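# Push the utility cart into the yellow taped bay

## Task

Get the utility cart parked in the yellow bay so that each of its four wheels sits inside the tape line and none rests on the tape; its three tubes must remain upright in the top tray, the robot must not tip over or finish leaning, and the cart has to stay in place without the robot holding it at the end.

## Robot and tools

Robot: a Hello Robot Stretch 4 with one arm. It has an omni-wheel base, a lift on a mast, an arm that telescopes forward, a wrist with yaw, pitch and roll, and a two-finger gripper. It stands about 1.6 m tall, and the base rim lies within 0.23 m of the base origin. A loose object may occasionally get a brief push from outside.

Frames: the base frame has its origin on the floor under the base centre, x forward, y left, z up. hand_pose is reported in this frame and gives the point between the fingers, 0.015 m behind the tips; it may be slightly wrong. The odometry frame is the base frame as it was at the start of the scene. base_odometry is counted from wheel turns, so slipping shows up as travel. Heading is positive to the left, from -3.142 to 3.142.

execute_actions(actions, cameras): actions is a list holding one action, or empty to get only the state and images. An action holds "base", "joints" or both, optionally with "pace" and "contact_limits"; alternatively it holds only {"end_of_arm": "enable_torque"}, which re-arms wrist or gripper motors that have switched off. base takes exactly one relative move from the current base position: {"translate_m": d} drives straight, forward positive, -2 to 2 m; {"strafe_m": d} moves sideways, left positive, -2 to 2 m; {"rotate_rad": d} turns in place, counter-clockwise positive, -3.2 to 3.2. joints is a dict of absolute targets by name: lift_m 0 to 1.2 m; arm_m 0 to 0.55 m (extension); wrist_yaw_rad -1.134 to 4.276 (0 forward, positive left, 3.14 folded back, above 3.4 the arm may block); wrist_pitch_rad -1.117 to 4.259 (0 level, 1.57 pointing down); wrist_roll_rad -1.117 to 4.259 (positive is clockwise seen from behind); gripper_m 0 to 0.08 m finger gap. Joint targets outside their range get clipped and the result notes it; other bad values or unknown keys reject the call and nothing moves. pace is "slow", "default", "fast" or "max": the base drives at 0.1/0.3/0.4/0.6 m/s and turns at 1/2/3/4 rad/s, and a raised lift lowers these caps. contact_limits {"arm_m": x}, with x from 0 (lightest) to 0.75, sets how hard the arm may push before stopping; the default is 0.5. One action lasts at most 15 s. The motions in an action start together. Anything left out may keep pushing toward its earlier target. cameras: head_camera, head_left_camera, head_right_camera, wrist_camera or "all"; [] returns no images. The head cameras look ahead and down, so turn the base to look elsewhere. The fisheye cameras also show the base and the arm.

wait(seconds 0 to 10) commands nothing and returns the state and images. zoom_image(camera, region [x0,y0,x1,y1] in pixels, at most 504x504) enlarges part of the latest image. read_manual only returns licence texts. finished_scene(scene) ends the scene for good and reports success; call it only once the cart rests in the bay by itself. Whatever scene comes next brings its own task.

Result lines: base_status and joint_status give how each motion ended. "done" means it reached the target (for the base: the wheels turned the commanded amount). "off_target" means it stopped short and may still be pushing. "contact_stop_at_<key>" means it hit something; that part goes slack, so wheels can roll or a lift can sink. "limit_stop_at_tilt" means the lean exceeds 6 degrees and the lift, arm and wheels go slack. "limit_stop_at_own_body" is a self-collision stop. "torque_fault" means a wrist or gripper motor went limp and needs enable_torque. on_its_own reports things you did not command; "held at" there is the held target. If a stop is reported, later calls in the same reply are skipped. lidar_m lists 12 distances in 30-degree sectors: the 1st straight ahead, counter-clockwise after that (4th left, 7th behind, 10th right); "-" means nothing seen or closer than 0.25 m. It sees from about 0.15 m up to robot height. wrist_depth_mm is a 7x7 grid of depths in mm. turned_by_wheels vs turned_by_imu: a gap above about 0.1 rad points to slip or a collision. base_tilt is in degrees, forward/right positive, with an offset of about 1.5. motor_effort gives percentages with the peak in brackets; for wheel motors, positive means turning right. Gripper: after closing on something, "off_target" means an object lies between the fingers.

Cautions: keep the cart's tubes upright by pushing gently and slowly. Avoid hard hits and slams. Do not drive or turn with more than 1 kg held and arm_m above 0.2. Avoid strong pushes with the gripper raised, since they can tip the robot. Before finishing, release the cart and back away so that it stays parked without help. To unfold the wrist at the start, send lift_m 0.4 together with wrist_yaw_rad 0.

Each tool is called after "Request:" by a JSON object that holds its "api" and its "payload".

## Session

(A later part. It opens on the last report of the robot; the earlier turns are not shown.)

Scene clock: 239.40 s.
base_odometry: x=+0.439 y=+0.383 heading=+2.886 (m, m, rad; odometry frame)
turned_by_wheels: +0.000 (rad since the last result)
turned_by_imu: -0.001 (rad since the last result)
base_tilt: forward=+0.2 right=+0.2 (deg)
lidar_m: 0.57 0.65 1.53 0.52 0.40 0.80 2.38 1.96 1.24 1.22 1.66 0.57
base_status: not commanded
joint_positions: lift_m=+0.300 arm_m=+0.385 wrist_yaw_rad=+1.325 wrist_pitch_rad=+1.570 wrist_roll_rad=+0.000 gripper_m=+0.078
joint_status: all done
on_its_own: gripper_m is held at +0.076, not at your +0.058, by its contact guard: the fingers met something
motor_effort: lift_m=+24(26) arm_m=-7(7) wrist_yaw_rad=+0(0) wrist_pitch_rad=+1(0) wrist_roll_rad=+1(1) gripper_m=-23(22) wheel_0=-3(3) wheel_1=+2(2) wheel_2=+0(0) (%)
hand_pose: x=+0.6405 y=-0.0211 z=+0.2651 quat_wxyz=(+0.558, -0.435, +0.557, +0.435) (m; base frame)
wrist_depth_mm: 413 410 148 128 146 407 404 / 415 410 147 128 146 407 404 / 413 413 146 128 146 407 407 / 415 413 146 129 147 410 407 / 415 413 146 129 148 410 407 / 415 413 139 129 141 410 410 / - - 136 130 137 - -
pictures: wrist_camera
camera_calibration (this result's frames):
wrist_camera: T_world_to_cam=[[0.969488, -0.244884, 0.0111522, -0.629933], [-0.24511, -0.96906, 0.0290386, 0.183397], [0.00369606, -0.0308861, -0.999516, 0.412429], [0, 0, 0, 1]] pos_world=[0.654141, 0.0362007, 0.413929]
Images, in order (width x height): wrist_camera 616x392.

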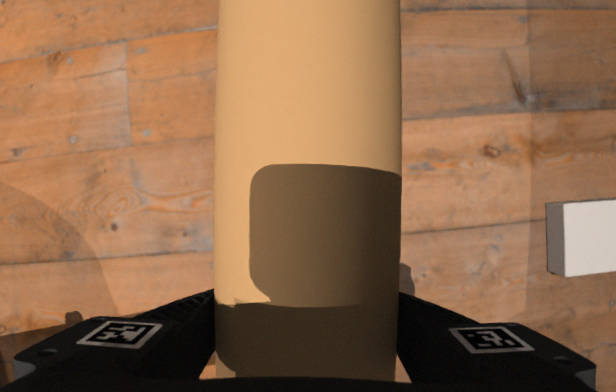

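Request:
{"api": "execute_actions", "payload": {"actions": [{"joints": {"wrist_pitch_rad": 1.2}}], "cameras": ["wrist_camera", "head_camera"]}}

Scene clock: 240.37 s.
base_odometry: x=+0.439 y=+0.383 heading=+2.886 (m, m, rad; odometry frame)
turned_by_wheels: +0.000 (rad since the last result)
turned_by_imu: +0.000 (rad since the last result)
base_tilt: forward=+0.3 right=+0.1 (deg)
lidar_m: 0.58 0.66 1.52 0.50 0.42 0.83 2.39 1.99 1.23 1.24 1.68 0.58
base_status: not commanded
joint_positions: lift_m=+0.300 arm_m=+0.385 wrist_yaw_rad=+1.325 wrist_pitch_rad=+1.203 wrist_roll_rad=+0.000 gripper_m=+0.078
joint_status: all done
on_its_own: gripper_m is held at +0.076, not at your +0.058, by its contact guard: the fingers met something
motor_effort: lift_m=+24(24) arm_m=-7(7) wrist_yaw_rad=-1(1) wrist_pitch_rad=-7(13) wrist_roll_rad=+0(1) gripper_m=-23(24) wheel_0=-4(4) wheel_1=+2(2) wheel_2=+0(1) (%)
hand_pose: x=+0.6591 y=+0.0530 z=+0.2793 quat_wxyz=(+0.650, -0.348, +0.446, +0.507) (m; base frame)
wrist_depth_mm: 559 564 139 122 138 554 554 / 525 525 140 123 139 521 525 / 496 492 140 125 141 492 492 / 469 466 142 126 143 462 462 / 442 442 144 127 146 439 436 / 418 418 139 128 140 415 413 / - - 136 129 137 - -
pictures: head_camera, wrist_camera
camera_calibration (this result's frames):
wrist_camera: T_world_to_cam=[[0.968616, -0.248364, 0.00989464, -0.628848], [-0.231129, -0.914615, -0.331752, 0.347994], [0.0914451, 0.319053, -0.943315, 0.336822], [0, 0, 0, 1]] pos_world=[0.658743, 0.0546331, 0.439399]
Images, in order (width x height): head_camera 420x560, wrist_camera 616x392.

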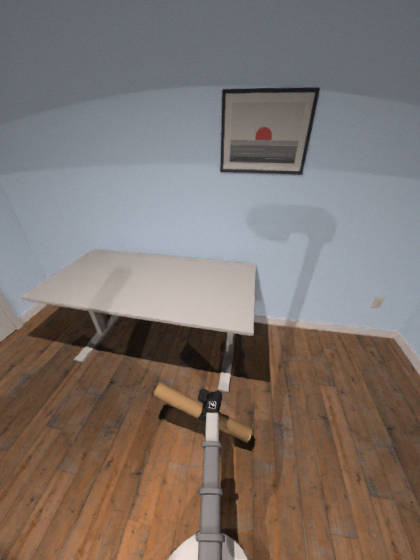

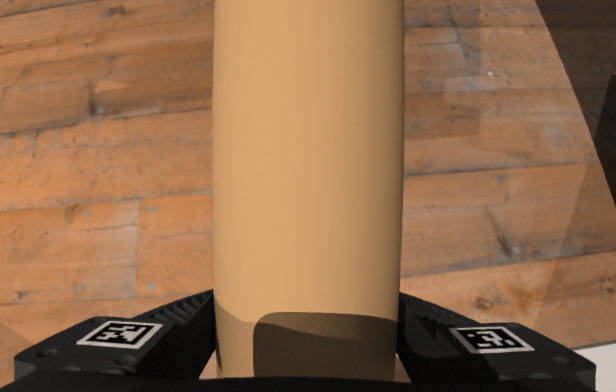

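Request:
{"api": "execute_actions", "payload": {"actions": [{"joints": {"wrist_pitch_rad": 0.8}}], "cameras": ["wrist_camera"]}}

Scene clock: 241.37 s.
base_odometry: x=+0.439 y=+0.383 heading=+2.886 (m, m, rad; odometry frame)
turned_by_wheels: +0.000 (rad since the last result)
turned_by_imu: +0.000 (rad since the last result)
base_tilt: forward=+0.2 right=+0.2 (deg)
lidar_m: 0.57 0.67 1.52 0.51 0.43 0.81 2.39 1.96 1.23 1.24 1.66 1.67
base_status: not commanded
joint_positions: lift_m=+0.300 arm_m=+0.385 wrist_yaw_rad=+1.325 wrist_pitch_rad=+0.805 wrist_roll_rad=+0.000 gripper_m=+0.078
joint_status: all done
on_its_own: gripper_m is held at +0.076, not at your +0.058, by its contact guard: the fingers met something
motor_effort: lift_m=+24(24) arm_m=-7(7) wrist_yaw_rad=+0(1) wrist_pitch_rad=-12(18) wrist_roll_rad=+1(0) gripper_m=-24(24) wheel_0=-3(4) wheel_1=+2(2) wheel_2=+0(0) (%)
hand_pose: x=+0.6763 y=+0.1218 z=+0.3245 quat_wxyz=(+0.725, -0.241, +0.309, +0.566) (m; base frame)
wrist_depth_mm: 1118 1118 139 122 138 1118 1118 / 931 917 139 123 139 904 917 / 759 759 141 125 141 750 750 / 640 647 142 126 143 647 640 / 559 564 144 127 146 559 559 / 496 496 139 129 140 496 492 / - - 136 130 137 - -
pictures: wrist_camera
camera_calibration (this result's frames):
wrist_camera: T_world_to_cam=[[0.967788, -0.251669, 0.00705449, -0.62703], [-0.181923, -0.718403, -0.671417, 0.482928], [0.174043, 0.648506, -0.741046, 0.194294], [0, 0, 0, 1]] pos_world=[0.660873, 0.0631324, 0.47265]
Images, in order (width x height): wrist_camera 616x392.

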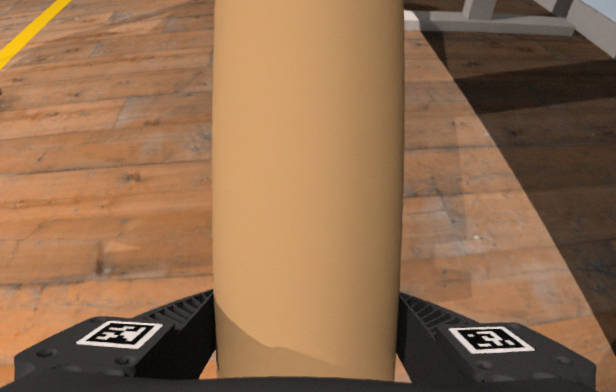

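Request:
{"api": "execute_actions", "payload": {"actions": [{"joints": {"wrist_pitch_rad": 0.4}}], "cameras": []}}

Request:
{"api": "execute_actions", "payload": {"actions": [{"joints": {"wrist_pitch_rad": 0.0}}], "cameras": ["wrist_camera", "head_camera"]}}

Scene clock: 242.23 s.
base_odometry: x=+0.439 y=+0.383 heading=+2.886 (m, m, rad; odometry frame)
turned_by_wheels: +0.000 (rad since the last result)
turned_by_imu: +0.000 (rad since the last result)
base_tilt: forward=+0.3 right=+0.2 (deg)
lidar_m: 0.61 0.69 1.51 0.55 0.43 0.80 2.38 1.97 1.23 1.24 1.66 1.68
base_status: not commanded
joint_positions: lift_m=+0.300 arm_m=+0.385 wrist_yaw_rad=+1.325 wrist_pitch_rad=+0.406 wrist_roll_rad=+0.000 gripper_m=+0.078
joint_status: all done
on_its_own: gripper_m is held at +0.076, not at your +0.058, by its contact guard: the fingers met something
motor_effort: lift_m=+24(24) arm_m=-7(7) wrist_yaw_rad=-1(1) wrist_pitch_rad=-15(26) wrist_roll_rad=+0(1) gripper_m=-23(24) wheel_0=-4(3) wheel_1=+2(2) wheel_2=+0(0) (%)
hand_pose: x=+0.6880 y=+0.1683 z=+0.3938 quat_wxyz=(+0.772, -0.124, +0.159, +0.603) (m; base frame)
wrist_depth_mm: 1808 1863 139 122 137 1537 1308 / 1921 1921 139 123 138 1618 1336 / 1921 1863 140 124 140 1576 1366 / 1205 1229 141 125 142 1229 1229 / 904 904 143 127 146 917 917 / 732 723 138 128 140 723 715 / - - 135 129 137 - -
pictures: none
No camera images: the call's "cameras" was empty. Leave "cameras" out to get every camera's image.

Scene clock: 243.00 s.
base_odometry: x=+0.439 y=+0.383 heading=+2.886 (m, m, rad; odometry frame)
turned_by_wheels: +0.000 (rad since the last result)
turned_by_imu: +0.000 (rad since the last result)
base_tilt: forward=+0.3 right=+0.2 (deg)
lidar_m: 0.66 0.66 1.49 0.52 0.43 0.81 2.37 1.93 1.23 1.24 1.68 1.67
base_status: not commanded
joint_positions: lift_m=+0.300 arm_m=+0.385 wrist_yaw_rad=+1.325 wrist_pitch_rad=+0.006 wrist_roll_rad=+0.000 gripper_m=+0.078
joint_status: all done
on_its_own: gripper_m is held at +0.076, not at your +0.058, by its contact guard: the fingers met something
motor_effort: lift_m=+24(24) arm_m=-7(7) wrist_yaw_rad=+0(0) wrist_pitch_rad=-17(31) wrist_roll_rad=+0(2) gripper_m=-24(24) wheel_0=-3(3) wheel_1=+2(2) wheel_2=+0(0) (%)
hand_pose: x=+0.6922 y=+0.1850 z=+0.4764 quat_wxyz=(+0.788, -0.002, +0.003, +0.615) (m; base frame)
wrist_depth_mm: 1921 - 140 122 138 427 382 / 1921 1983 140 123 139 569 554 / 1921 - 140 125 140 1042 1205 / - 1983 142 126 142 1618 1366 / 1983 - 143 127 145 1661 1366 / 1618 1576 138 128 140 1464 1308 / - - 135 129 137 - -
pictures: head_camera, wrist_camera
camera_calibration (this result's frames):
wrist_camera: T_world_to_cam=[[0.967177, -0.254101, -0.00134162, -0.62268], [-0.0105322, -0.034812, -0.999338, 0.544381], [0.253886, 0.966551, -0.0363456, -0.18674], [0, 0, 0, 1]] pos_world=[0.655386, 0.0412213, 0.536399]
Images, in order (width x height): head_camera 420x560, wrist_camera 616x392.

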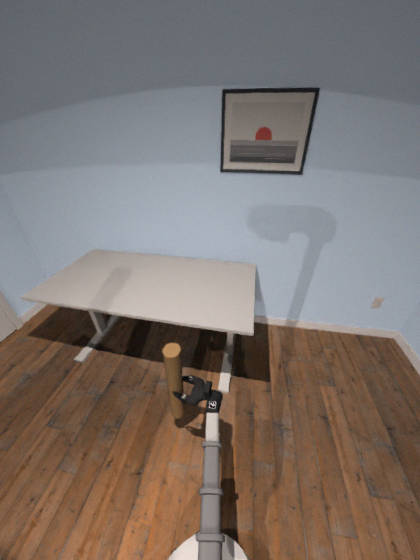

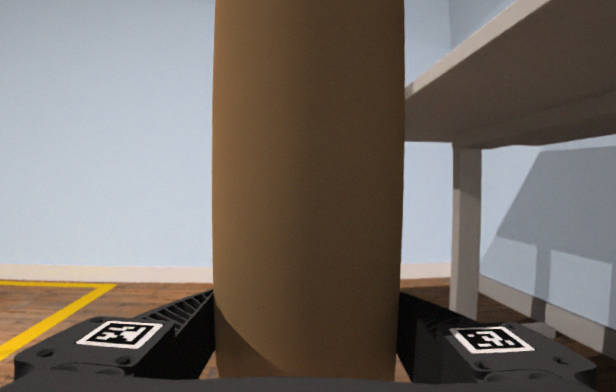

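Request:
{"api": "execute_actions", "payload": {"actions": [], "cameras": ["head_left_camera"]}}

Scene clock: 243.53 s.
base_odometry: x=+0.439 y=+0.383 heading=+2.886 (m, m, rad; odometry frame)
turned_by_wheels: +0.000 (rad since the last result)
turned_by_imu: +0.000 (rad since the last result)
base_tilt: forward=+0.3 right=+0.1 (deg)
lidar_m: 0.66 0.67 1.53 0.51 0.42 0.81 2.39 1.95 1.26 1.26 1.70 1.68
base_status: not commanded
joint_positions: lift_m=+0.300 arm_m=+0.385 wrist_yaw_rad=+1.325 wrist_pitch_rad=+0.007 wrist_roll_rad=+0.000 gripper_m=+0.078
joint_status: all done
on_its_own: gripper_m is held at +0.076, not at your +0.058, by its contact guard: the fingers met something
motor_effort: lift_m=+24(24) arm_m=-7(7) wrist_yaw_rad=-1(0) wrist_pitch_rad=-19(31) wrist_roll_rad=+2(2) gripper_m=-23(24) wheel_0=-3(3) wheel_1=+2(2) wheel_2=+0(0) (%)
hand_pose: x=+0.6922 y=+0.1850 z=+0.4763 quat_wxyz=(+0.788, -0.002, +0.003, +0.615) (m; base frame)
wrist_depth_mm: 1983 1983 1078 132 153 430 382 / 1983 - 153 131 151 574 554 / 1983 - 150 131 150 1060 1205 / 1983 - 148 130 150 1661 1336 / 1983 - 147 130 150 1661 1366 / 1618 1576 139 129 141 1430 1308 / - - 135 129 136 - -
pictures: head_left_camera
Images, in order (width x height): head_left_camera 420x672.

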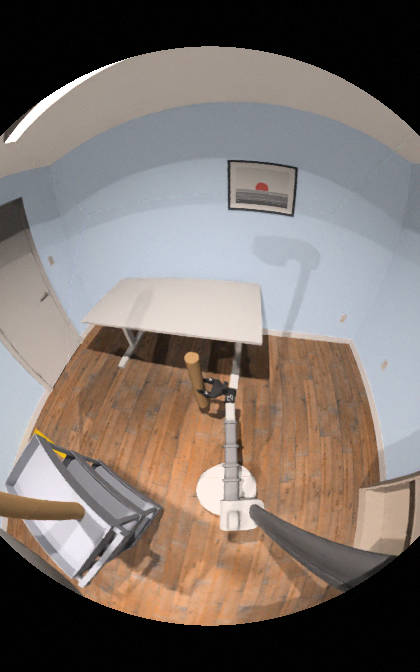

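Request:
{"api": "execute_actions", "payload": {"actions": [], "cameras": ["wrist_camera", "head_camera"]}}

Scene clock: 243.73 s.
base_odometry: x=+0.439 y=+0.383 heading=+2.886 (m, m, rad; odometry frame)
turned_by_wheels: +0.000 (rad since the last result)
turned_by_imu: +0.000 (rad since the last result)
base_tilt: forward=+0.3 right=+0.1 (deg)
lidar_m: 0.68 0.66 1.49 0.53 0.42 0.84 2.38 1.98 1.25 1.23 1.67 1.67
base_status: not commanded
joint_positions: lift_m=+0.300 arm_m=+0.385 wrist_yaw_rad=+1.325 wrist_pitch_rad=+0.007 wrist_roll_rad=+0.000 gripper_m=+0.078
joint_status: all done
on_its_own: gripper_m is held at +0.076, not at your +0.058, by its contact guard: the fingers met something
motor_effort: lift_m=+24(24) arm_m=-7(7) wrist_yaw_rad=+0(0) wrist_pitch_rad=-19(31) wrist_roll_rad=+1(2) gripper_m=-24(24) wheel_0=-3(3) wheel_1=+2(2) wheel_2=+0(0) (%)
hand_pose: x=+0.6922 y=+0.1850 z=+0.4764 quat_wxyz=(+0.788, -0.002, +0.003, +0.615) (m; base frame)
wrist_depth_mm: 1983 1983 143 124 141 430 382 / 1921 1983 143 125 142 574 549 / 1921 1983 143 126 143 1042 1205 / 1983 - 143 127 144 1618 1366 / 1983 - 144 128 146 1661 1366 / 1576 1576 139 128 140 1430 1281 / - - 135 129 137 - -
pictures: head_camera, wrist_camera
camera_calibration (this result's frames):
wrist_camera: T_world_to_cam=[[0.967177, -0.2541, -0.00133835, -0.622681], [-0.0105846, -0.0350243, -0.99933, 0.544407], [0.253883, 0.966543, -0.0365643, -0.186634], [0, 0, 0, 1]] pos_world=[0.655389, 0.0412339, 0.536385]
Images, in order (width x height): head_camera 420x560, wrist_camera 616x392.

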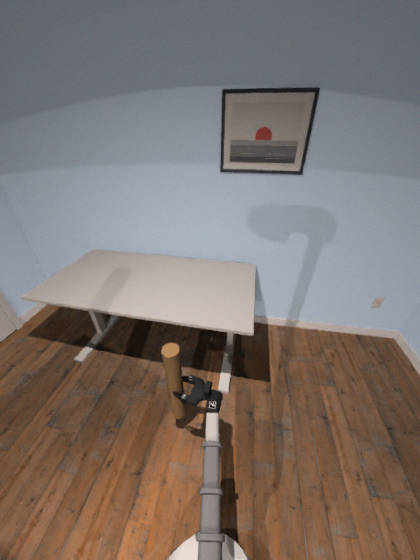

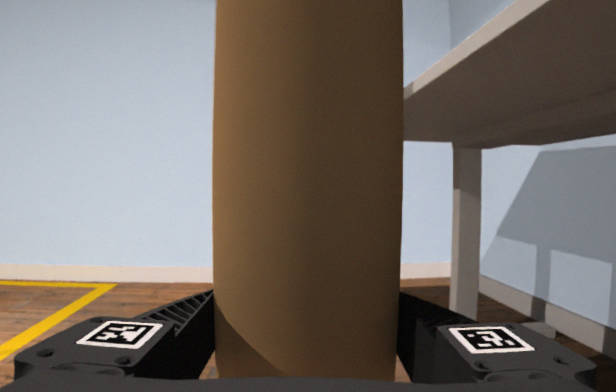

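Request:
{"api": "wait", "payload": {"seconds": 4}}

Scene clock: 248.13 s.
base_odometry: x=+0.439 y=+0.383 heading=+2.886 (m, m, rad; odometry frame)
turned_by_wheels: +0.000 (rad since the last result)
turned_by_imu: -0.002 (rad since the last result)
base_tilt: forward=+0.4 right=+0.1 (deg)
lidar_m: 0.69 0.66 1.51 0.51 0.44 0.81 2.37 1.95 1.25 1.24 1.68 1.65
base_status: not commanded
joint_positions: lift_m=+0.300 arm_m=+0.385 wrist_yaw_rad=+1.325 wrist_pitch_rad=+0.007 wrist_roll_rad=+0.000 gripper_m=+0.078
joint_status: all done
on_its_own: gripper_m is held at +0.076, not at your +0.058, by its contact guard: the fingers met something
motor_effort: lift_m=+24(24) arm_m=-7(7) wrist_yaw_rad=-1(0) wrist_pitch_rad=-19(31) wrist_roll_rad=+0(2) gripper_m=-24(24) wheel_0=-4(3) wheel_1=+2(2) wheel_2=+0(0) (%)
hand_pose: x=+0.6922 y=+0.1850 z=+0.4764 quat_wxyz=(+0.788, -0.002, +0.003, +0.615) (m; base frame)
wrist_depth_mm: 1983 1983 150 128 146 430 382 / 1983 - 147 128 146 574 554 / 1983 1983 146 128 146 1042 1205 / 1983 - 146 128 147 1661 1366 / 1983 - 146 129 148 1661 1336 / 1576 1576 139 129 140 1464 1308 / - - 135 129 137 - -
wait: 4.00 s; at rest from the start
pictures: head_camera, head_left_camera, head_right_camera, wrist_camera
camera_calibration (this result's frames):
wrist_camera: T_world_to_cam=[[0.967177, -0.2541, -0.00133612, -0.622682], [-0.0106047, -0.0351098, -0.999327, 0.544416], [0.253882, 0.966541, -0.0366521, -0.186591], [0, 0, 0, 1]] pos_world=[0.65539, 0.041239, 0.536379]
Images, in order (width x height): head_camera 420x560, head_left_camera 420x672, head_right_camera 420x672, wrist_camera 616x392.

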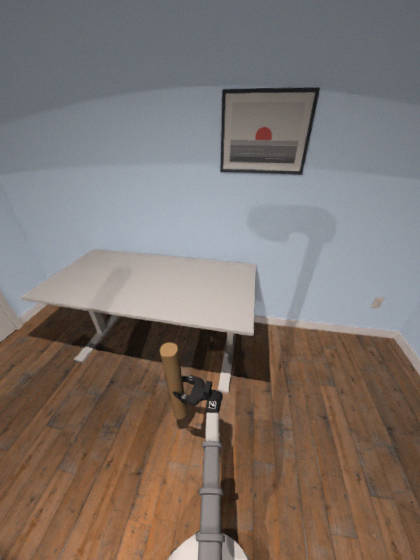

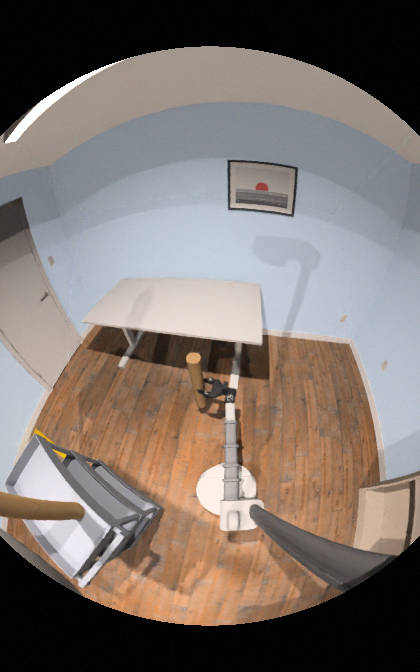

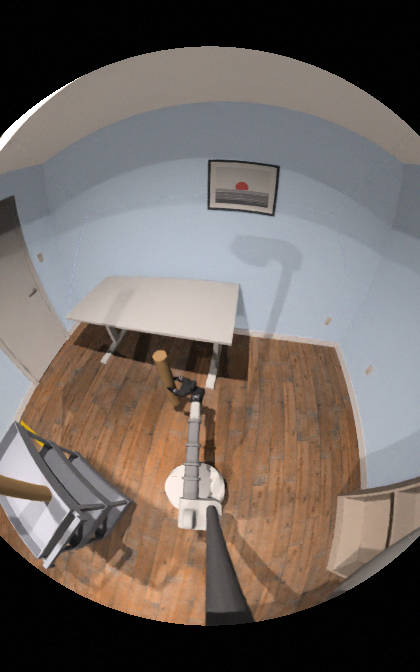

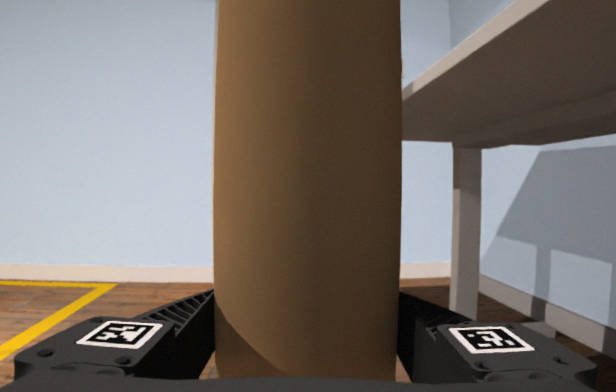

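Request:
{"api": "execute_actions", "payload": {"actions": [{"joints": {"arm_m": 0.02, "wrist_yaw_rad": 0.0, "lift_m": 0.75}}], "cameras": ["wrist_camera", "head_camera"]}}

Scene clock: 253.73 s.
base_odometry: x=+0.439 y=+0.383 heading=+2.886 (m, m, rad; odometry frame)
turned_by_wheels: +0.000 (rad since the last result)
turned_by_imu: -0.002 (rad since the last result)
base_tilt: forward=+0.3 right=+0.2 (deg)
lidar_m: 0.37 0.96 1.50 0.55 0.39 0.84 2.38 1.96 1.25 1.24 1.66 0.40
base_status: not commanded
joint_positions: lift_m=+0.750 arm_m=+0.022 wrist_yaw_rad=+0.000 wrist_pitch_rad=+0.007 wrist_roll_rad=+0.000 gripper_m=+0.078
joint_status: all done
on_its_own: gripper_m is held at +0.076, not at your +0.058, by its contact guard: the fingers met something
motor_effort: lift_m=+24(25) arm_m=-9(7) wrist_yaw_rad=+0(7) wrist_pitch_rad=-19(19) wrist_roll_rad=+0(1) gripper_m=-22(24) wheel_0=-3(3) wheel_1=+2(2) wheel_2=+0(0) (%)
hand_pose: x=+0.4051 y=-0.0875 z=+0.9264 quat_wxyz=(+1.000, +0.000, +0.003, +0.000) (m; base frame)
wrist_depth_mm: 1618 1576 150 128 146 1366 1308 / 1618 1576 147 128 146 1397 1336 / 1661 1576 146 128 146 1366 1336 / 1661 1618 145 129 147 1366 1336 / 1336 1397 146 129 148 1397 1336 / 798 750 139 129 140 1397 1366 / - - 135 129 136 - -
pictures: head_camera, wrist_camera
camera_calibration (this result's frames):
wrist_camera: T_world_to_cam=[[-0.0113731, -0.999934, -0.00133524, -0.082489], [-0.0365502, 0.00175015, -0.99933, 0.995243], [0.999267, -0.0113167, -0.0365677, -0.221431], [0, 0, 0, 1]] pos_world=[0.256707, -0.0867312, 0.986369]
Images, in order (width x height): head_camera 420x560, wrist_camera 616x392.

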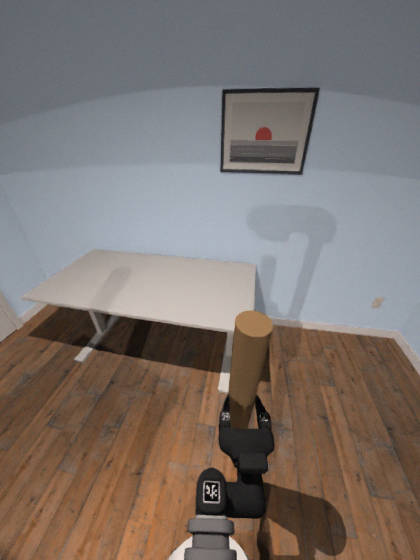

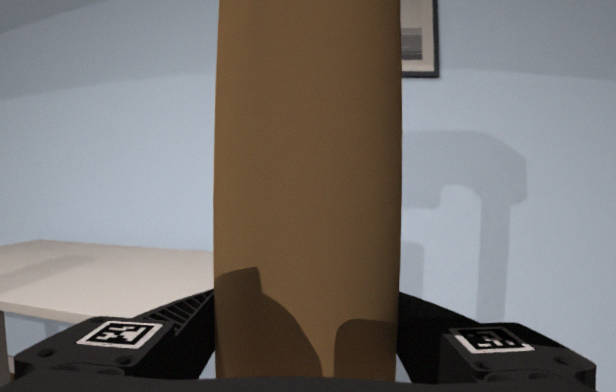

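Request:
{"api": "execute_actions", "payload": {"actions": [{"base": {"translate_m": 0.35}, "joints": {"lift_m": 1.06}}], "cameras": ["head_left_camera"]}}

Scene clock: 257.87 s.
base_odometry: x=+0.101 y=+0.471 heading=+2.887 (m, m, rad; odometry frame)
turned_by_wheels: +0.001 (rad since the last result)
turned_by_imu: -0.002 (rad since the last result)
base_tilt: forward=+0.3 right=+0.2 (deg)
lidar_m: 0.36 0.57 0.93 1.04 0.65 0.63 2.73 1.62 1.36 1.58 1.70 0.38
base_status: done
joint_positions: lift_m=+1.060 arm_m=+0.022 wrist_yaw_rad=+0.000 wrist_pitch_rad=+0.007 wrist_roll_rad=+0.000 gripper_m=+0.078
joint_status: all done
on_its_own: gripper_m is held at +0.076, not at your +0.058, by its contact guard: the fingers met something
motor_effort: lift_m=+24(24) arm_m=-9(9) wrist_yaw_rad=-1(1) wrist_pitch_rad=-19(19) wrist_roll_rad=+0(1) gripper_m=-24(24) wheel_0=+5(7) wheel_1=+3(9) wheel_2=-1(10) (%)
hand_pose: x=+0.4051 y=-0.0874 z=+1.2363 quat_wxyz=(+1.000, +0.000, +0.003, +0.000) (m; base frame)
wrist_depth_mm: 1255 1205 150 128 146 1025 1008 / 1229 1205 147 128 146 1042 991 / 1255 1229 146 128 146 1042 1008 / 1255 1205 146 128 147 1060 1025 / 1281 1229 146 129 148 1042 1025 / 1281 1205 139 129 140 1042 1025 / - - 135 129 137 - -
pictures: head_left_camera
Images, in order (width x height): head_left_camera 420x672.

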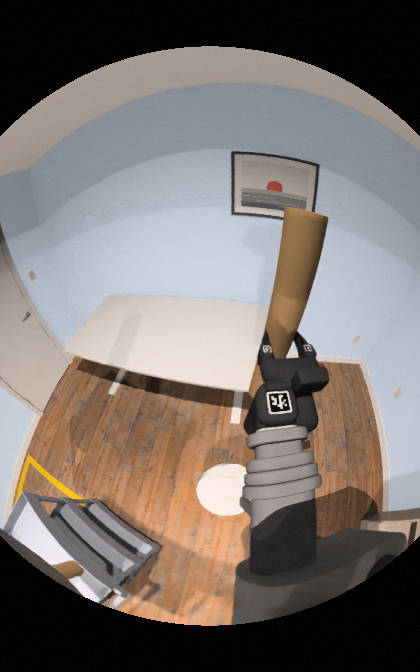

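Request:
{"api": "execute_actions", "payload": {"actions": []}}

Scene clock: 258.60 s.
base_odometry: x=+0.101 y=+0.471 heading=+2.887 (m, m, rad; odometry frame)
turned_by_wheels: +0.000 (rad since the last result)
turned_by_imu: +0.000 (rad since the last result)
base_tilt: forward=+0.3 right=+0.2 (deg)
lidar_m: 0.35 0.58 0.97 1.00 0.68 0.65 2.70 1.65 1.38 1.55 1.74 0.37
base_status: done
joint_positions: lift_m=+1.060 arm_m=+0.022 wrist_yaw_rad=+0.000 wrist_pitch_rad=+0.007 wrist_roll_rad=+0.000 gripper_m=+0.078
joint_status: all done
on_its_own: gripper_m is held at +0.076, not at your +0.058, by its contact guard: the fingers met something
motor_effort: lift_m=+24(24) arm_m=-9(9) wrist_yaw_rad=-1(1) wrist_pitch_rad=-18(19) wrist_roll_rad=+2(1) gripper_m=-22(24) wheel_0=+5(7) wheel_1=+3(9) wheel_2=-1(10) (%)
hand_pose: x=+0.4051 y=-0.0874 z=+1.2363 quat_wxyz=(+1.000, +0.000, +0.003, +0.000) (m; base frame)
wrist_depth_mm: 1255 1205 150 128 146 1025 991 / 1255 1205 147 128 146 1025 1008 / 1255 1205 146 128 146 1042 1008 / 1255 1229 145 129 146 1042 1008 / 1255 1205 146 129 148 1042 1008 / 1281 1205 139 129 140 1042 1025 / - - 135 129 137 - -
pictures: head_camera, head_left_camera, head_right_camera, wrist_camera
camera_calibration (this result's frames):
wrist_camera: T_world_to_cam=[[-0.011013, -0.999938, -0.00133474, -0.0821455], [-0.0365983, 0.00173701, -0.999329, 1.30504], [0.999269, -0.0109568, -0.0366151, -0.209992], [0, 0, 0, 1]] pos_world=[0.256696, -0.0867081, 1.29636]
Images, in order (width x height): head_camera 420x560, head_left_camera 420x672, head_right_camera 420x672, wrist_camera 616x392.

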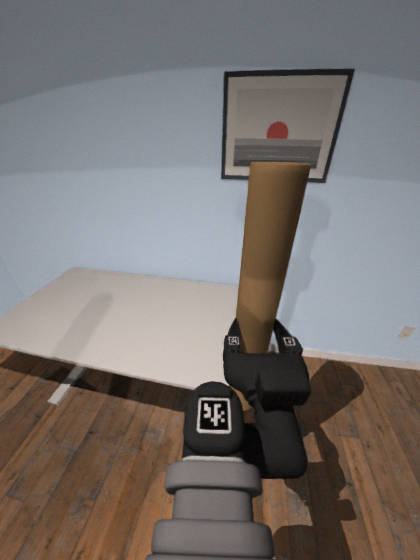

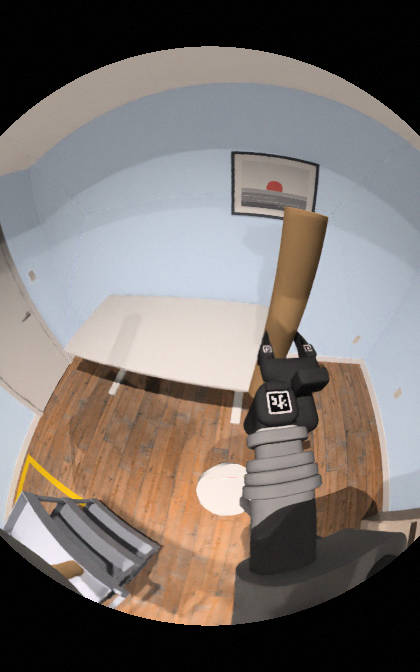

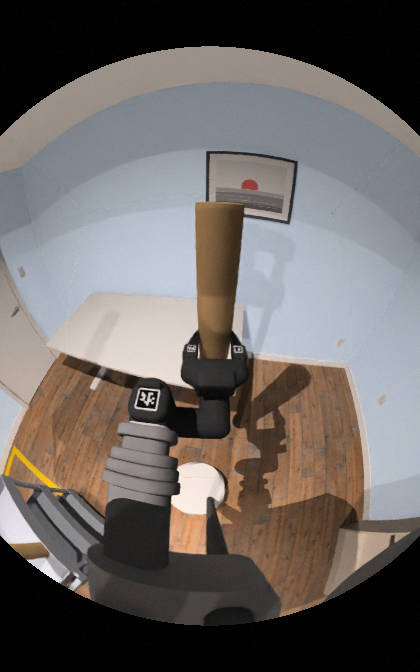

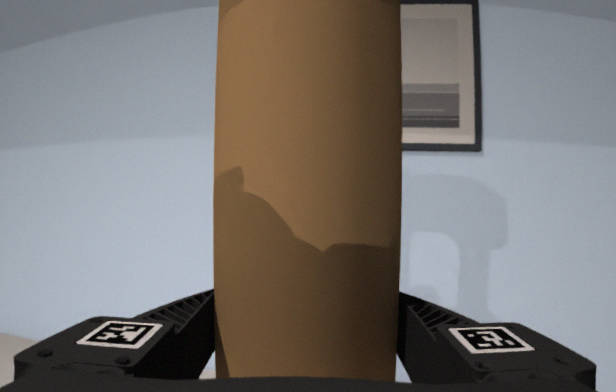

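Request:
{"api": "execute_actions", "payload": {"actions": [{"base": {"translate_m": 0.04}}], "cameras": []}}

Request:
{"api": "execute_actions", "payload": {"actions": [{"base": {"strafe_m": 0.60}}]}}

Scene clock: 260.60 s.
base_odometry: x=+0.062 y=+0.481 heading=+2.887 (m, m, rad; odometry frame)
turned_by_wheels: +0.000 (rad since the last result)
turned_by_imu: +0.000 (rad since the last result)
base_tilt: forward=+0.3 right=+0.1 (deg)
lidar_m: 0.37 0.52 0.84 2.09 0.73 0.70 2.77 1.65 1.38 1.58 1.66 0.38
base_status: done
joint_positions: lift_m=+1.060 arm_m=+0.022 wrist_yaw_rad=+0.000 wrist_pitch_rad=+0.007 wrist_roll_rad=+0.000 gripper_m=+0.078
joint_status: not commanded
on_its_own: gripper_m is held at +0.076, not at your +0.058, by its contact guard: the fingers met something
motor_effort: lift_m=+24(24) arm_m=-9(9) wrist_yaw_rad=-1(1) wrist_pitch_rad=-19(18) wrist_roll_rad=+0(1) gripper_m=-23(23) wheel_0=+3(9) wheel_1=+4(7) wheel_2=-2(12) (%)
hand_pose: x=+0.4051 y=-0.0874 z=+1.2363 quat_wxyz=(+1.000, +0.000, +0.003, +0.000) (m; base frame)
wrist_depth_mm: 1205 1160 149 128 146 976 976 / 1205 1160 147 128 146 991 960 / 1205 1160 146 128 146 991 991 / 1205 1160 146 129 147 1025 976 / 1229 1160 146 129 148 1025 976 / 1205 1160 139 129 140 1008 991 / - - 135 129 136 - -
pictures: none
No camera images: the call's "cameras" was empty. Leave "cameras" out to get every camera's image.

Scene clock: 263.93 s.
base_odometry: x=-0.089 y=-0.099 heading=+2.887 (m, m, rad; odometry frame)
turned_by_wheels: +0.000 (rad since the last result)
turned_by_imu: -0.004 (rad since the last result)
base_tilt: forward=+0.3 right=+0.2 (deg)
lidar_m: 0.36 0.64 1.53 1.51 0.44 0.42 0.43 2.80 1.98 2.18 0.75 0.39
base_status: done
joint_positions: lift_m=+1.060 arm_m=+0.022 wrist_yaw_rad=+0.000 wrist_pitch_rad=+0.007 wrist_roll_rad=+0.000 gripper_m=+0.078
joint_status: not commanded
on_its_own: gripper_m is held at +0.076, not at your +0.058, by its contact guard: the fingers met something
motor_effort: lift_m=+23(24) arm_m=-9(9) wrist_yaw_rad=+0(2) wrist_pitch_rad=-18(19) wrist_roll_rad=+1(1) gripper_m=-25(22) wheel_0=-4(11) wheel_1=+3(13) wheel_2=+0(6) (%)
hand_pose: x=+0.4051 y=-0.0874 z=+1.2364 quat_wxyz=(+1.000, +0.000, +0.003, +0.000) (m; base frame)
wrist_depth_mm: 1281 1229 150 128 146 1078 1025 / 1308 1255 147 128 146 1078 1025 / 1281 1255 146 128 146 1078 1025 / 1308 1255 145 128 146 1098 1060 / 1308 1255 146 129 148 1098 1060 / 1308 1255 139 129 140 1098 1078 / - - 135 129 137 - -
pictures: head_camera, head_left_camera, head_right_camera, wrist_camera
camera_calibration (this result's frames):
wrist_camera: T_world_to_cam=[[-0.0110702, -0.999938, -0.00133435, -0.0821348], [-0.0366209, 0.00173897, -0.999328, 1.30513], [0.999268, -0.0110139, -0.0366379, -0.209961], [0, 0, 0, 1]] pos_world=[0.256693, -0.0867118, 1.29645]
Images, in order (width x height): head_camera 420x560, head_left_camera 420x672, head_right_camera 420x672, wrist_camera 616x392.

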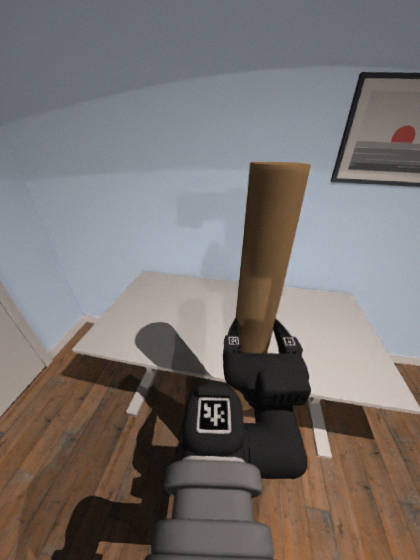

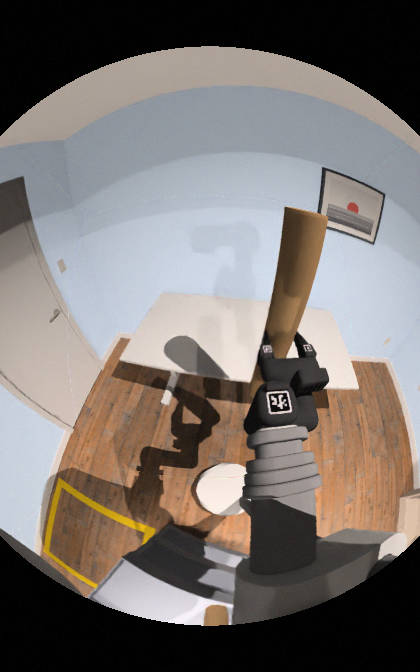

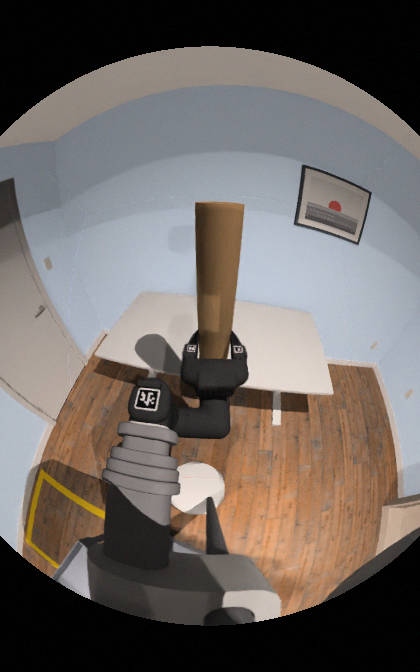

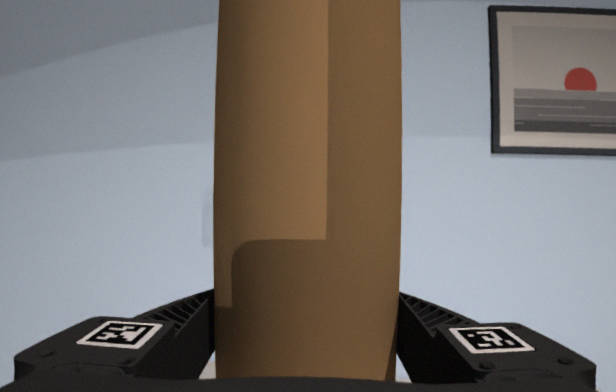

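Request:
{"api": "execute_actions", "payload": {"actions": [{"base": {"rotate_rad": 2.70}}]}}

Scene clock: 267.47 s.
base_odometry: x=-0.089 y=-0.099 heading=-0.697 (m, m, rad; odometry frame)
turned_by_wheels: +2.699 (rad since the last result)
turned_by_imu: +2.662 (rad since the last result)
base_tilt: forward=+0.4 right=+0.3 (deg)
lidar_m: 0.38 0.41 0.63 1.93 2.17 0.70 0.57 0.60 0.69 1.54 1.51 0.40
base_status: done
joint_positions: lift_m=+1.060 arm_m=+0.022 wrist_yaw_rad=+0.000 wrist_pitch_rad=+0.007 wrist_roll_rad=+0.000 gripper_m=+0.078
joint_status: not commanded
on_its_own: gripper_m is held at +0.076, not at your +0.058, by its contact guard: the fingers met something
motor_effort: lift_m=+23(23) arm_m=-9(9) wrist_yaw_rad=-1(2) wrist_pitch_rad=-18(18) wrist_roll_rad=+1(1) gripper_m=-23(23) wheel_0=-5(11) wheel_1=-3(9) wheel_2=-4(15) (%)
hand_pose: x=+0.4051 y=-0.0874 z=+1.2364 quat_wxyz=(+1.000, +0.000, +0.003, +0.000) (m; base frame)
wrist_depth_mm: - - 150 128 146 1808 1430 / - - 147 128 146 1863 1464 / - - 146 128 146 1808 1464 / - - 146 128 147 1808 1464 / - - 146 129 148 1863 1464 / - - 139 129 141 1661 1464 / - - 135 129 136 - -
pictures: head_camera, head_left_camera, head_right_camera, wrist_camera
camera_calibration (this result's frames):
wrist_camera: T_world_to_cam=[[-0.010888, -0.99994, -0.00133619, -0.0821673], [-0.0366261, 0.00173418, -0.999328, 1.30514], [0.99927, -0.0108317, -0.0366428, -0.209986], [0, 0, 0, 1]] pos_world=[0.25674, -0.0867002, 1.29645]
Images, in order (width x height): head_camera 420x560, head_left_camera 420x672, head_right_camera 420x672, wrist_camera 616x392.

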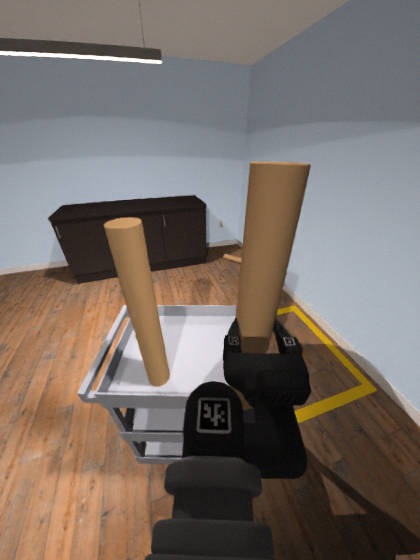

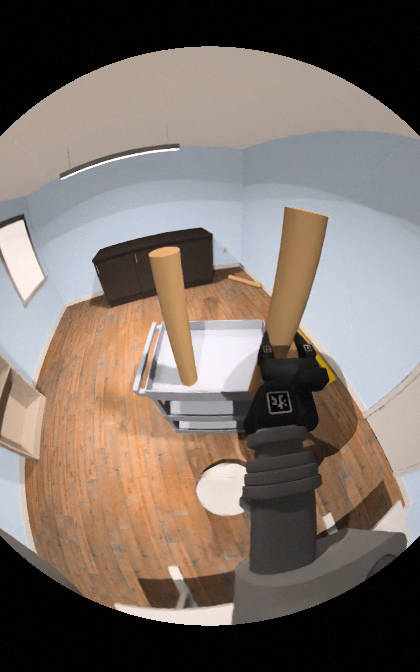

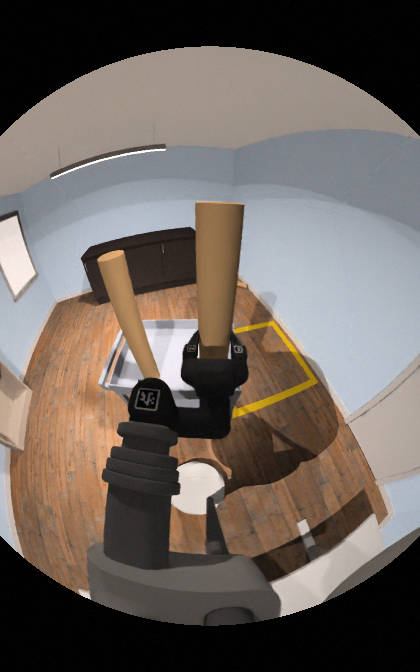

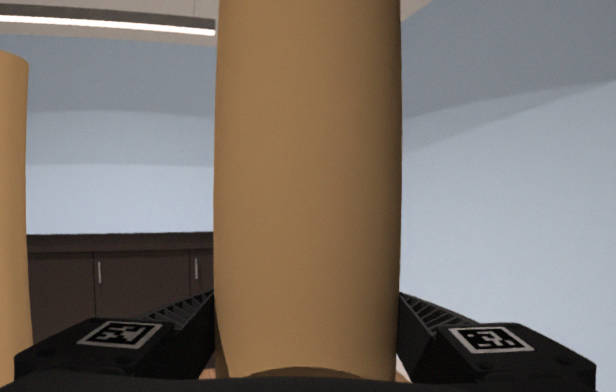

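Request:
{"api": "zoom_image", "payload": {"camera": "head_camera", "region": [70, 290, 310, 470]}}

Request:
{"api": "zoom_image", "payload": {"camera": "head_left_camera", "region": [120, 300, 340, 450]}}

Region (70, 290, 310, 470) of head_camera's 420x560 image, scaled by 2.100, with more detail than that image has; it fills the top 378 rows of this view, and the rest is white.

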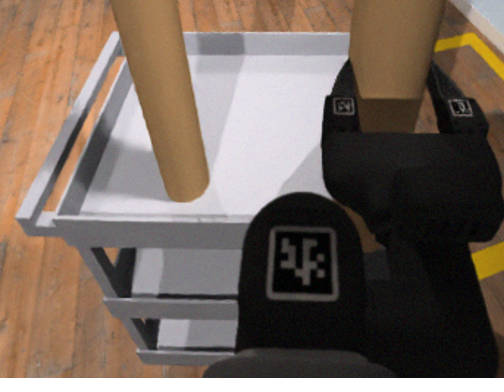

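Region (120, 300, 340, 450) of head_left_camera's 420x672 image, scaled by 2.291, with more detail than that image has; it fills the top 344 rows of this view, and the rest is white.

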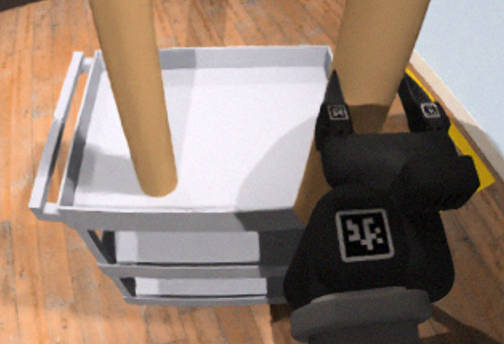

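Request:
{"api": "execute_actions", "payload": {"actions": [{"joints": {"arm_m": 0.196}}]}}

Scene clock: 270.37 s.
base_odometry: x=-0.089 y=-0.099 heading=-0.697 (m, m, rad; odometry frame)
turned_by_wheels: +0.000 (rad since the last result)
turned_by_imu: -0.001 (rad since the last result)
base_tilt: forward=+0.3 right=+0.3 (deg)
lidar_m: 0.41 0.45 0.61 1.92 2.18 0.70 0.56 0.60 0.69 1.49 1.52 0.45
base_status: not commanded
joint_positions: lift_m=+1.060 arm_m=+0.194 wrist_yaw_rad=+0.000 wrist_pitch_rad=+0.007 wrist_roll_rad=+0.000 gripper_m=+0.078
joint_status: all done
on_its_own: gripper_m is held at +0.076, not at your +0.058, by its contact guard: the fingers met something
motor_effort: lift_m=+23(23) arm_m=+9(9) wrist_yaw_rad=-1(1) wrist_pitch_rad=-19(18) wrist_roll_rad=+1(1) gripper_m=-24(25) wheel_0=-6(5) wheel_1=-3(3) wheel_2=-3(4) (%)
hand_pose: x=+0.5781 y=-0.0874 z=+1.2364 quat_wxyz=(+1.000, +0.000, +0.003, +0.000) (m; base frame)
wrist_depth_mm: - - 150 128 146 1708 1366 / - - 147 128 146 1756 1366 / - - 146 128 146 1756 1397 / - - 146 128 147 1808 1397 / - - 146 129 148 1756 1397 / - - 139 129 141 1618 1366 / - - 135 129 137 - -
pictures: head_camera, head_left_camera, head_right_camera, wrist_camera
camera_calibration (this result's frames):
wrist_camera: T_world_to_cam=[[-0.0109213, -0.999939, -0.00133604, -0.0802725], [-0.0366158, 0.00173514, -0.999328, 1.31147], [0.99927, -0.0108651, -0.0366325, -0.382791], [0, 0, 0, 1]] pos_world=[0.429655, -0.0867023, 1.29646]
Images, in order (width x height): head_camera 420x560, head_left_camera 420x672, head_right_camera 420x672, wrist_camera 616x392.

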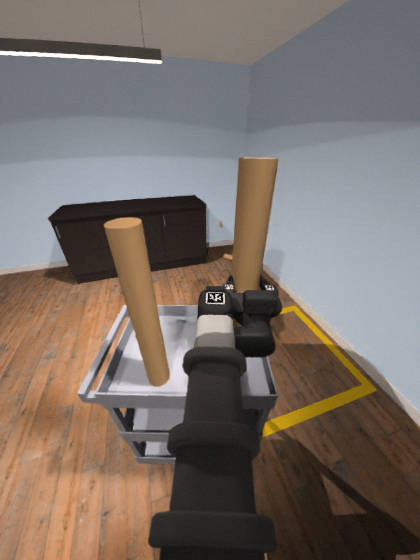

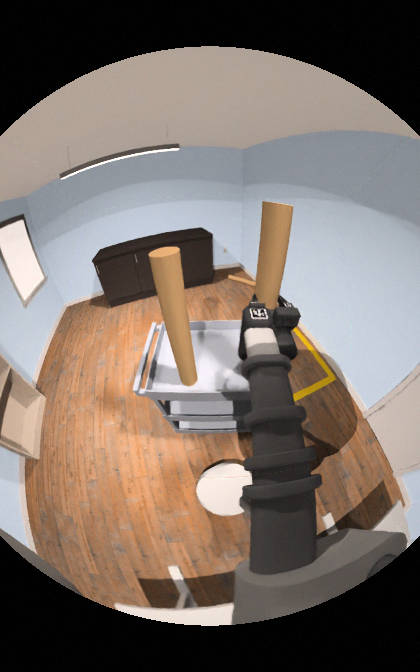

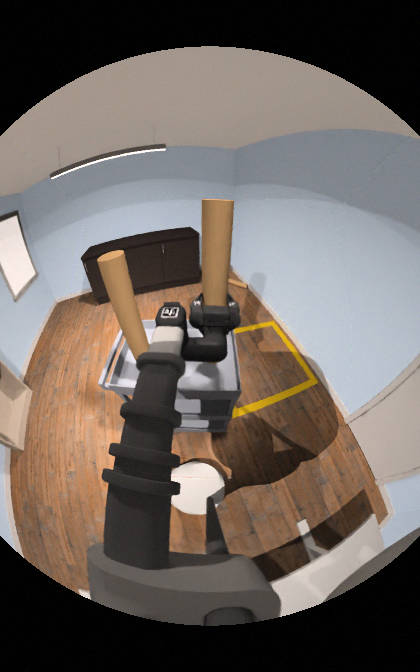

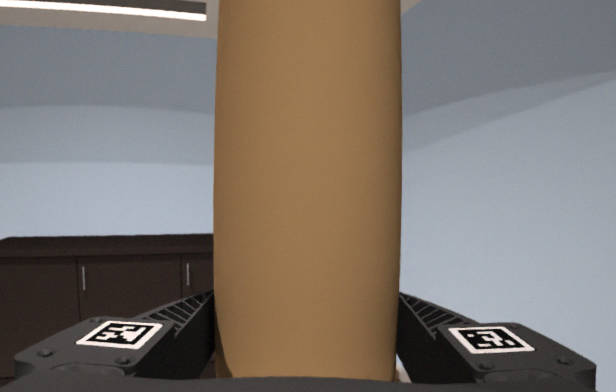

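Request:
{"api": "zoom_image", "payload": {"camera": "head_camera", "region": [150, 280, 330, 440]}}

Request:
{"api": "zoom_image", "payload": {"camera": "head_right_camera", "region": [130, 280, 310, 430]}}

Region (150, 280, 330, 440) of head_camera's 420x560 image, scaled by 2.800, with more detail than that image has.

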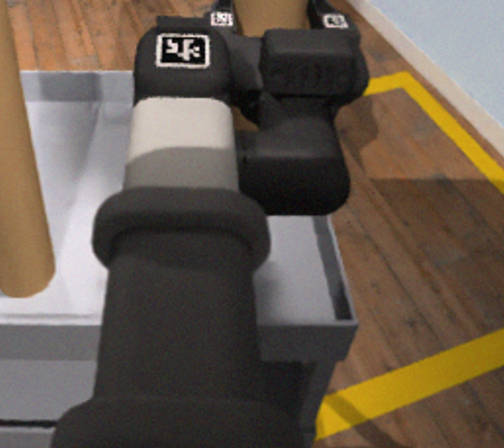

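Region (130, 280, 310, 430) of head_right_camera's 420x672 image, scaled by 2.800, with more detail than that image has.

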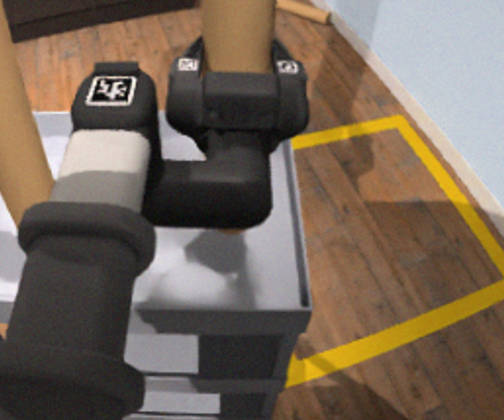

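Request:
{"api": "execute_actions", "payload": {"actions": [{"joints": {"lift_m": 0.945}}], "cameras": ["head_right_camera"]}}

Scene clock: 272.37 s.
base_odometry: x=-0.089 y=-0.099 heading=-0.697 (m, m, rad; odometry frame)
turned_by_wheels: +0.000 (rad since the last result)
turned_by_imu: -0.001 (rad since the last result)
base_tilt: forward=+0.3 right=+0.2 (deg)
lidar_m: 0.42 0.45 0.61 1.90 2.17 0.70 0.60 0.55 0.68 1.52 1.51 0.46
base_status: not commanded
joint_positions: lift_m=+0.945 arm_m=+0.194 wrist_yaw_rad=+0.000 wrist_pitch_rad=+0.007 wrist_roll_rad=+0.000 gripper_m=+0.078
joint_status: all done
on_its_own: gripper_m is held at +0.076, not at your +0.058, by its contact guard: the fingers met something
motor_effort: lift_m=+15(21) arm_m=+9(8) wrist_yaw_rad=+0(1) wrist_pitch_rad=-19(19) wrist_roll_rad=-1(1) gripper_m=-24(22) wheel_0=-5(6) wheel_1=-3(2) wheel_2=-3(4) (%)
hand_pose: x=+0.5781 y=-0.0874 z=+1.1220 quat_wxyz=(+1.000, +0.000, +0.003, +0.000) (m; base frame)
wrist_depth_mm: - - 150 128 146 1708 1366 / - - 147 128 146 1756 1366 / - - 146 128 146 1756 1366 / - - 145 128 147 1756 1397 / - - 146 129 148 1756 1397 / - - 139 129 140 1618 1366 / - - 135 129 137 - -
pictures: head_right_camera
Images, in order (width x height): head_right_camera 420x672.

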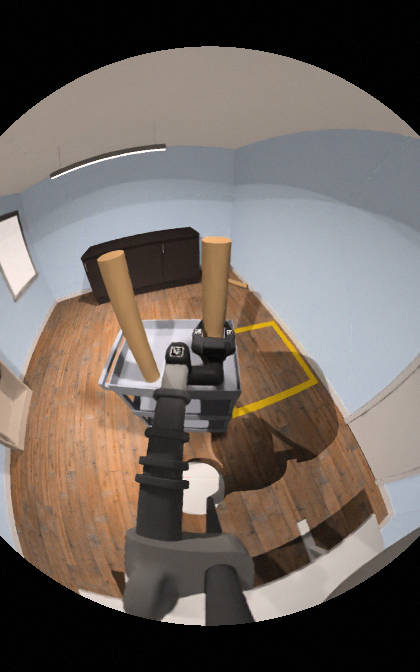

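Request:
{"api": "execute_actions", "payload": {"actions": [{"joints": {"lift_m": 0.922}, "pace": "slow"}], "cameras": ["head_camera"]}}

Scene clock: 273.43 s.
base_odometry: x=-0.089 y=-0.099 heading=-0.697 (m, m, rad; odometry frame)
turned_by_wheels: +0.000 (rad since the last result)
turned_by_imu: +0.000 (rad since the last result)
base_tilt: forward=+0.2 right=+0.2 (deg)
lidar_m: 0.39 0.44 0.61 1.93 2.15 0.72 0.58 0.60 0.69 1.51 1.49 0.47
base_status: not commanded
joint_positions: lift_m=+0.923 arm_m=+0.194 wrist_yaw_rad=+0.000 wrist_pitch_rad=-0.009 wrist_roll_rad=+0.000 gripper_m=+0.078
joint_status: all done
on_its_own: gripper_m is held at +0.076, not at your +0.058, by its contact guard: the fingers met something; wrist_pitch_rad is at rest, and its effort (+26) is outside its rest range (-23 to +23)
motor_effort: lift_m=+9(15) arm_m=+9(8) wrist_yaw_rad=-1(1) wrist_pitch_rad=+26(26) wrist_roll_rad=-2(2) gripper_m=-23(24) wheel_0=-5(5) wheel_1=-2(2) wheel_2=-4(4) (%)
hand_pose: x=+0.5780 y=-0.0874 z=+1.1029 quat_wxyz=(+1.000, +0.000, -0.005, +0.000) (m; base frame)
wrist_depth_mm: - - - 131 151 1756 1397 / - - 152 131 150 1756 1397 / - - 150 130 149 1756 1397 / - - 148 130 148 1756 1397 / - - 147 129 149 1756 1397 / - - 139 129 141 1618 1366 / - - 135 129 136 - -
pictures: head_camera
Images, in order (width x height): head_camera 420x560.

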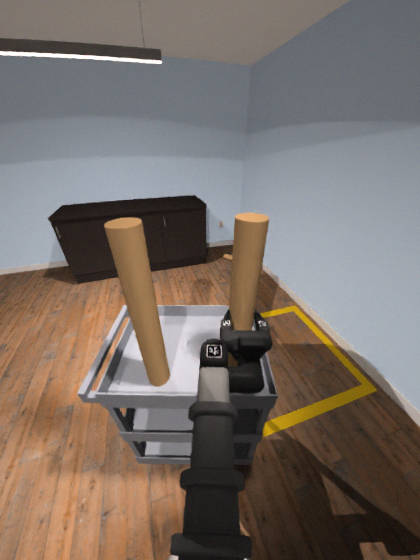

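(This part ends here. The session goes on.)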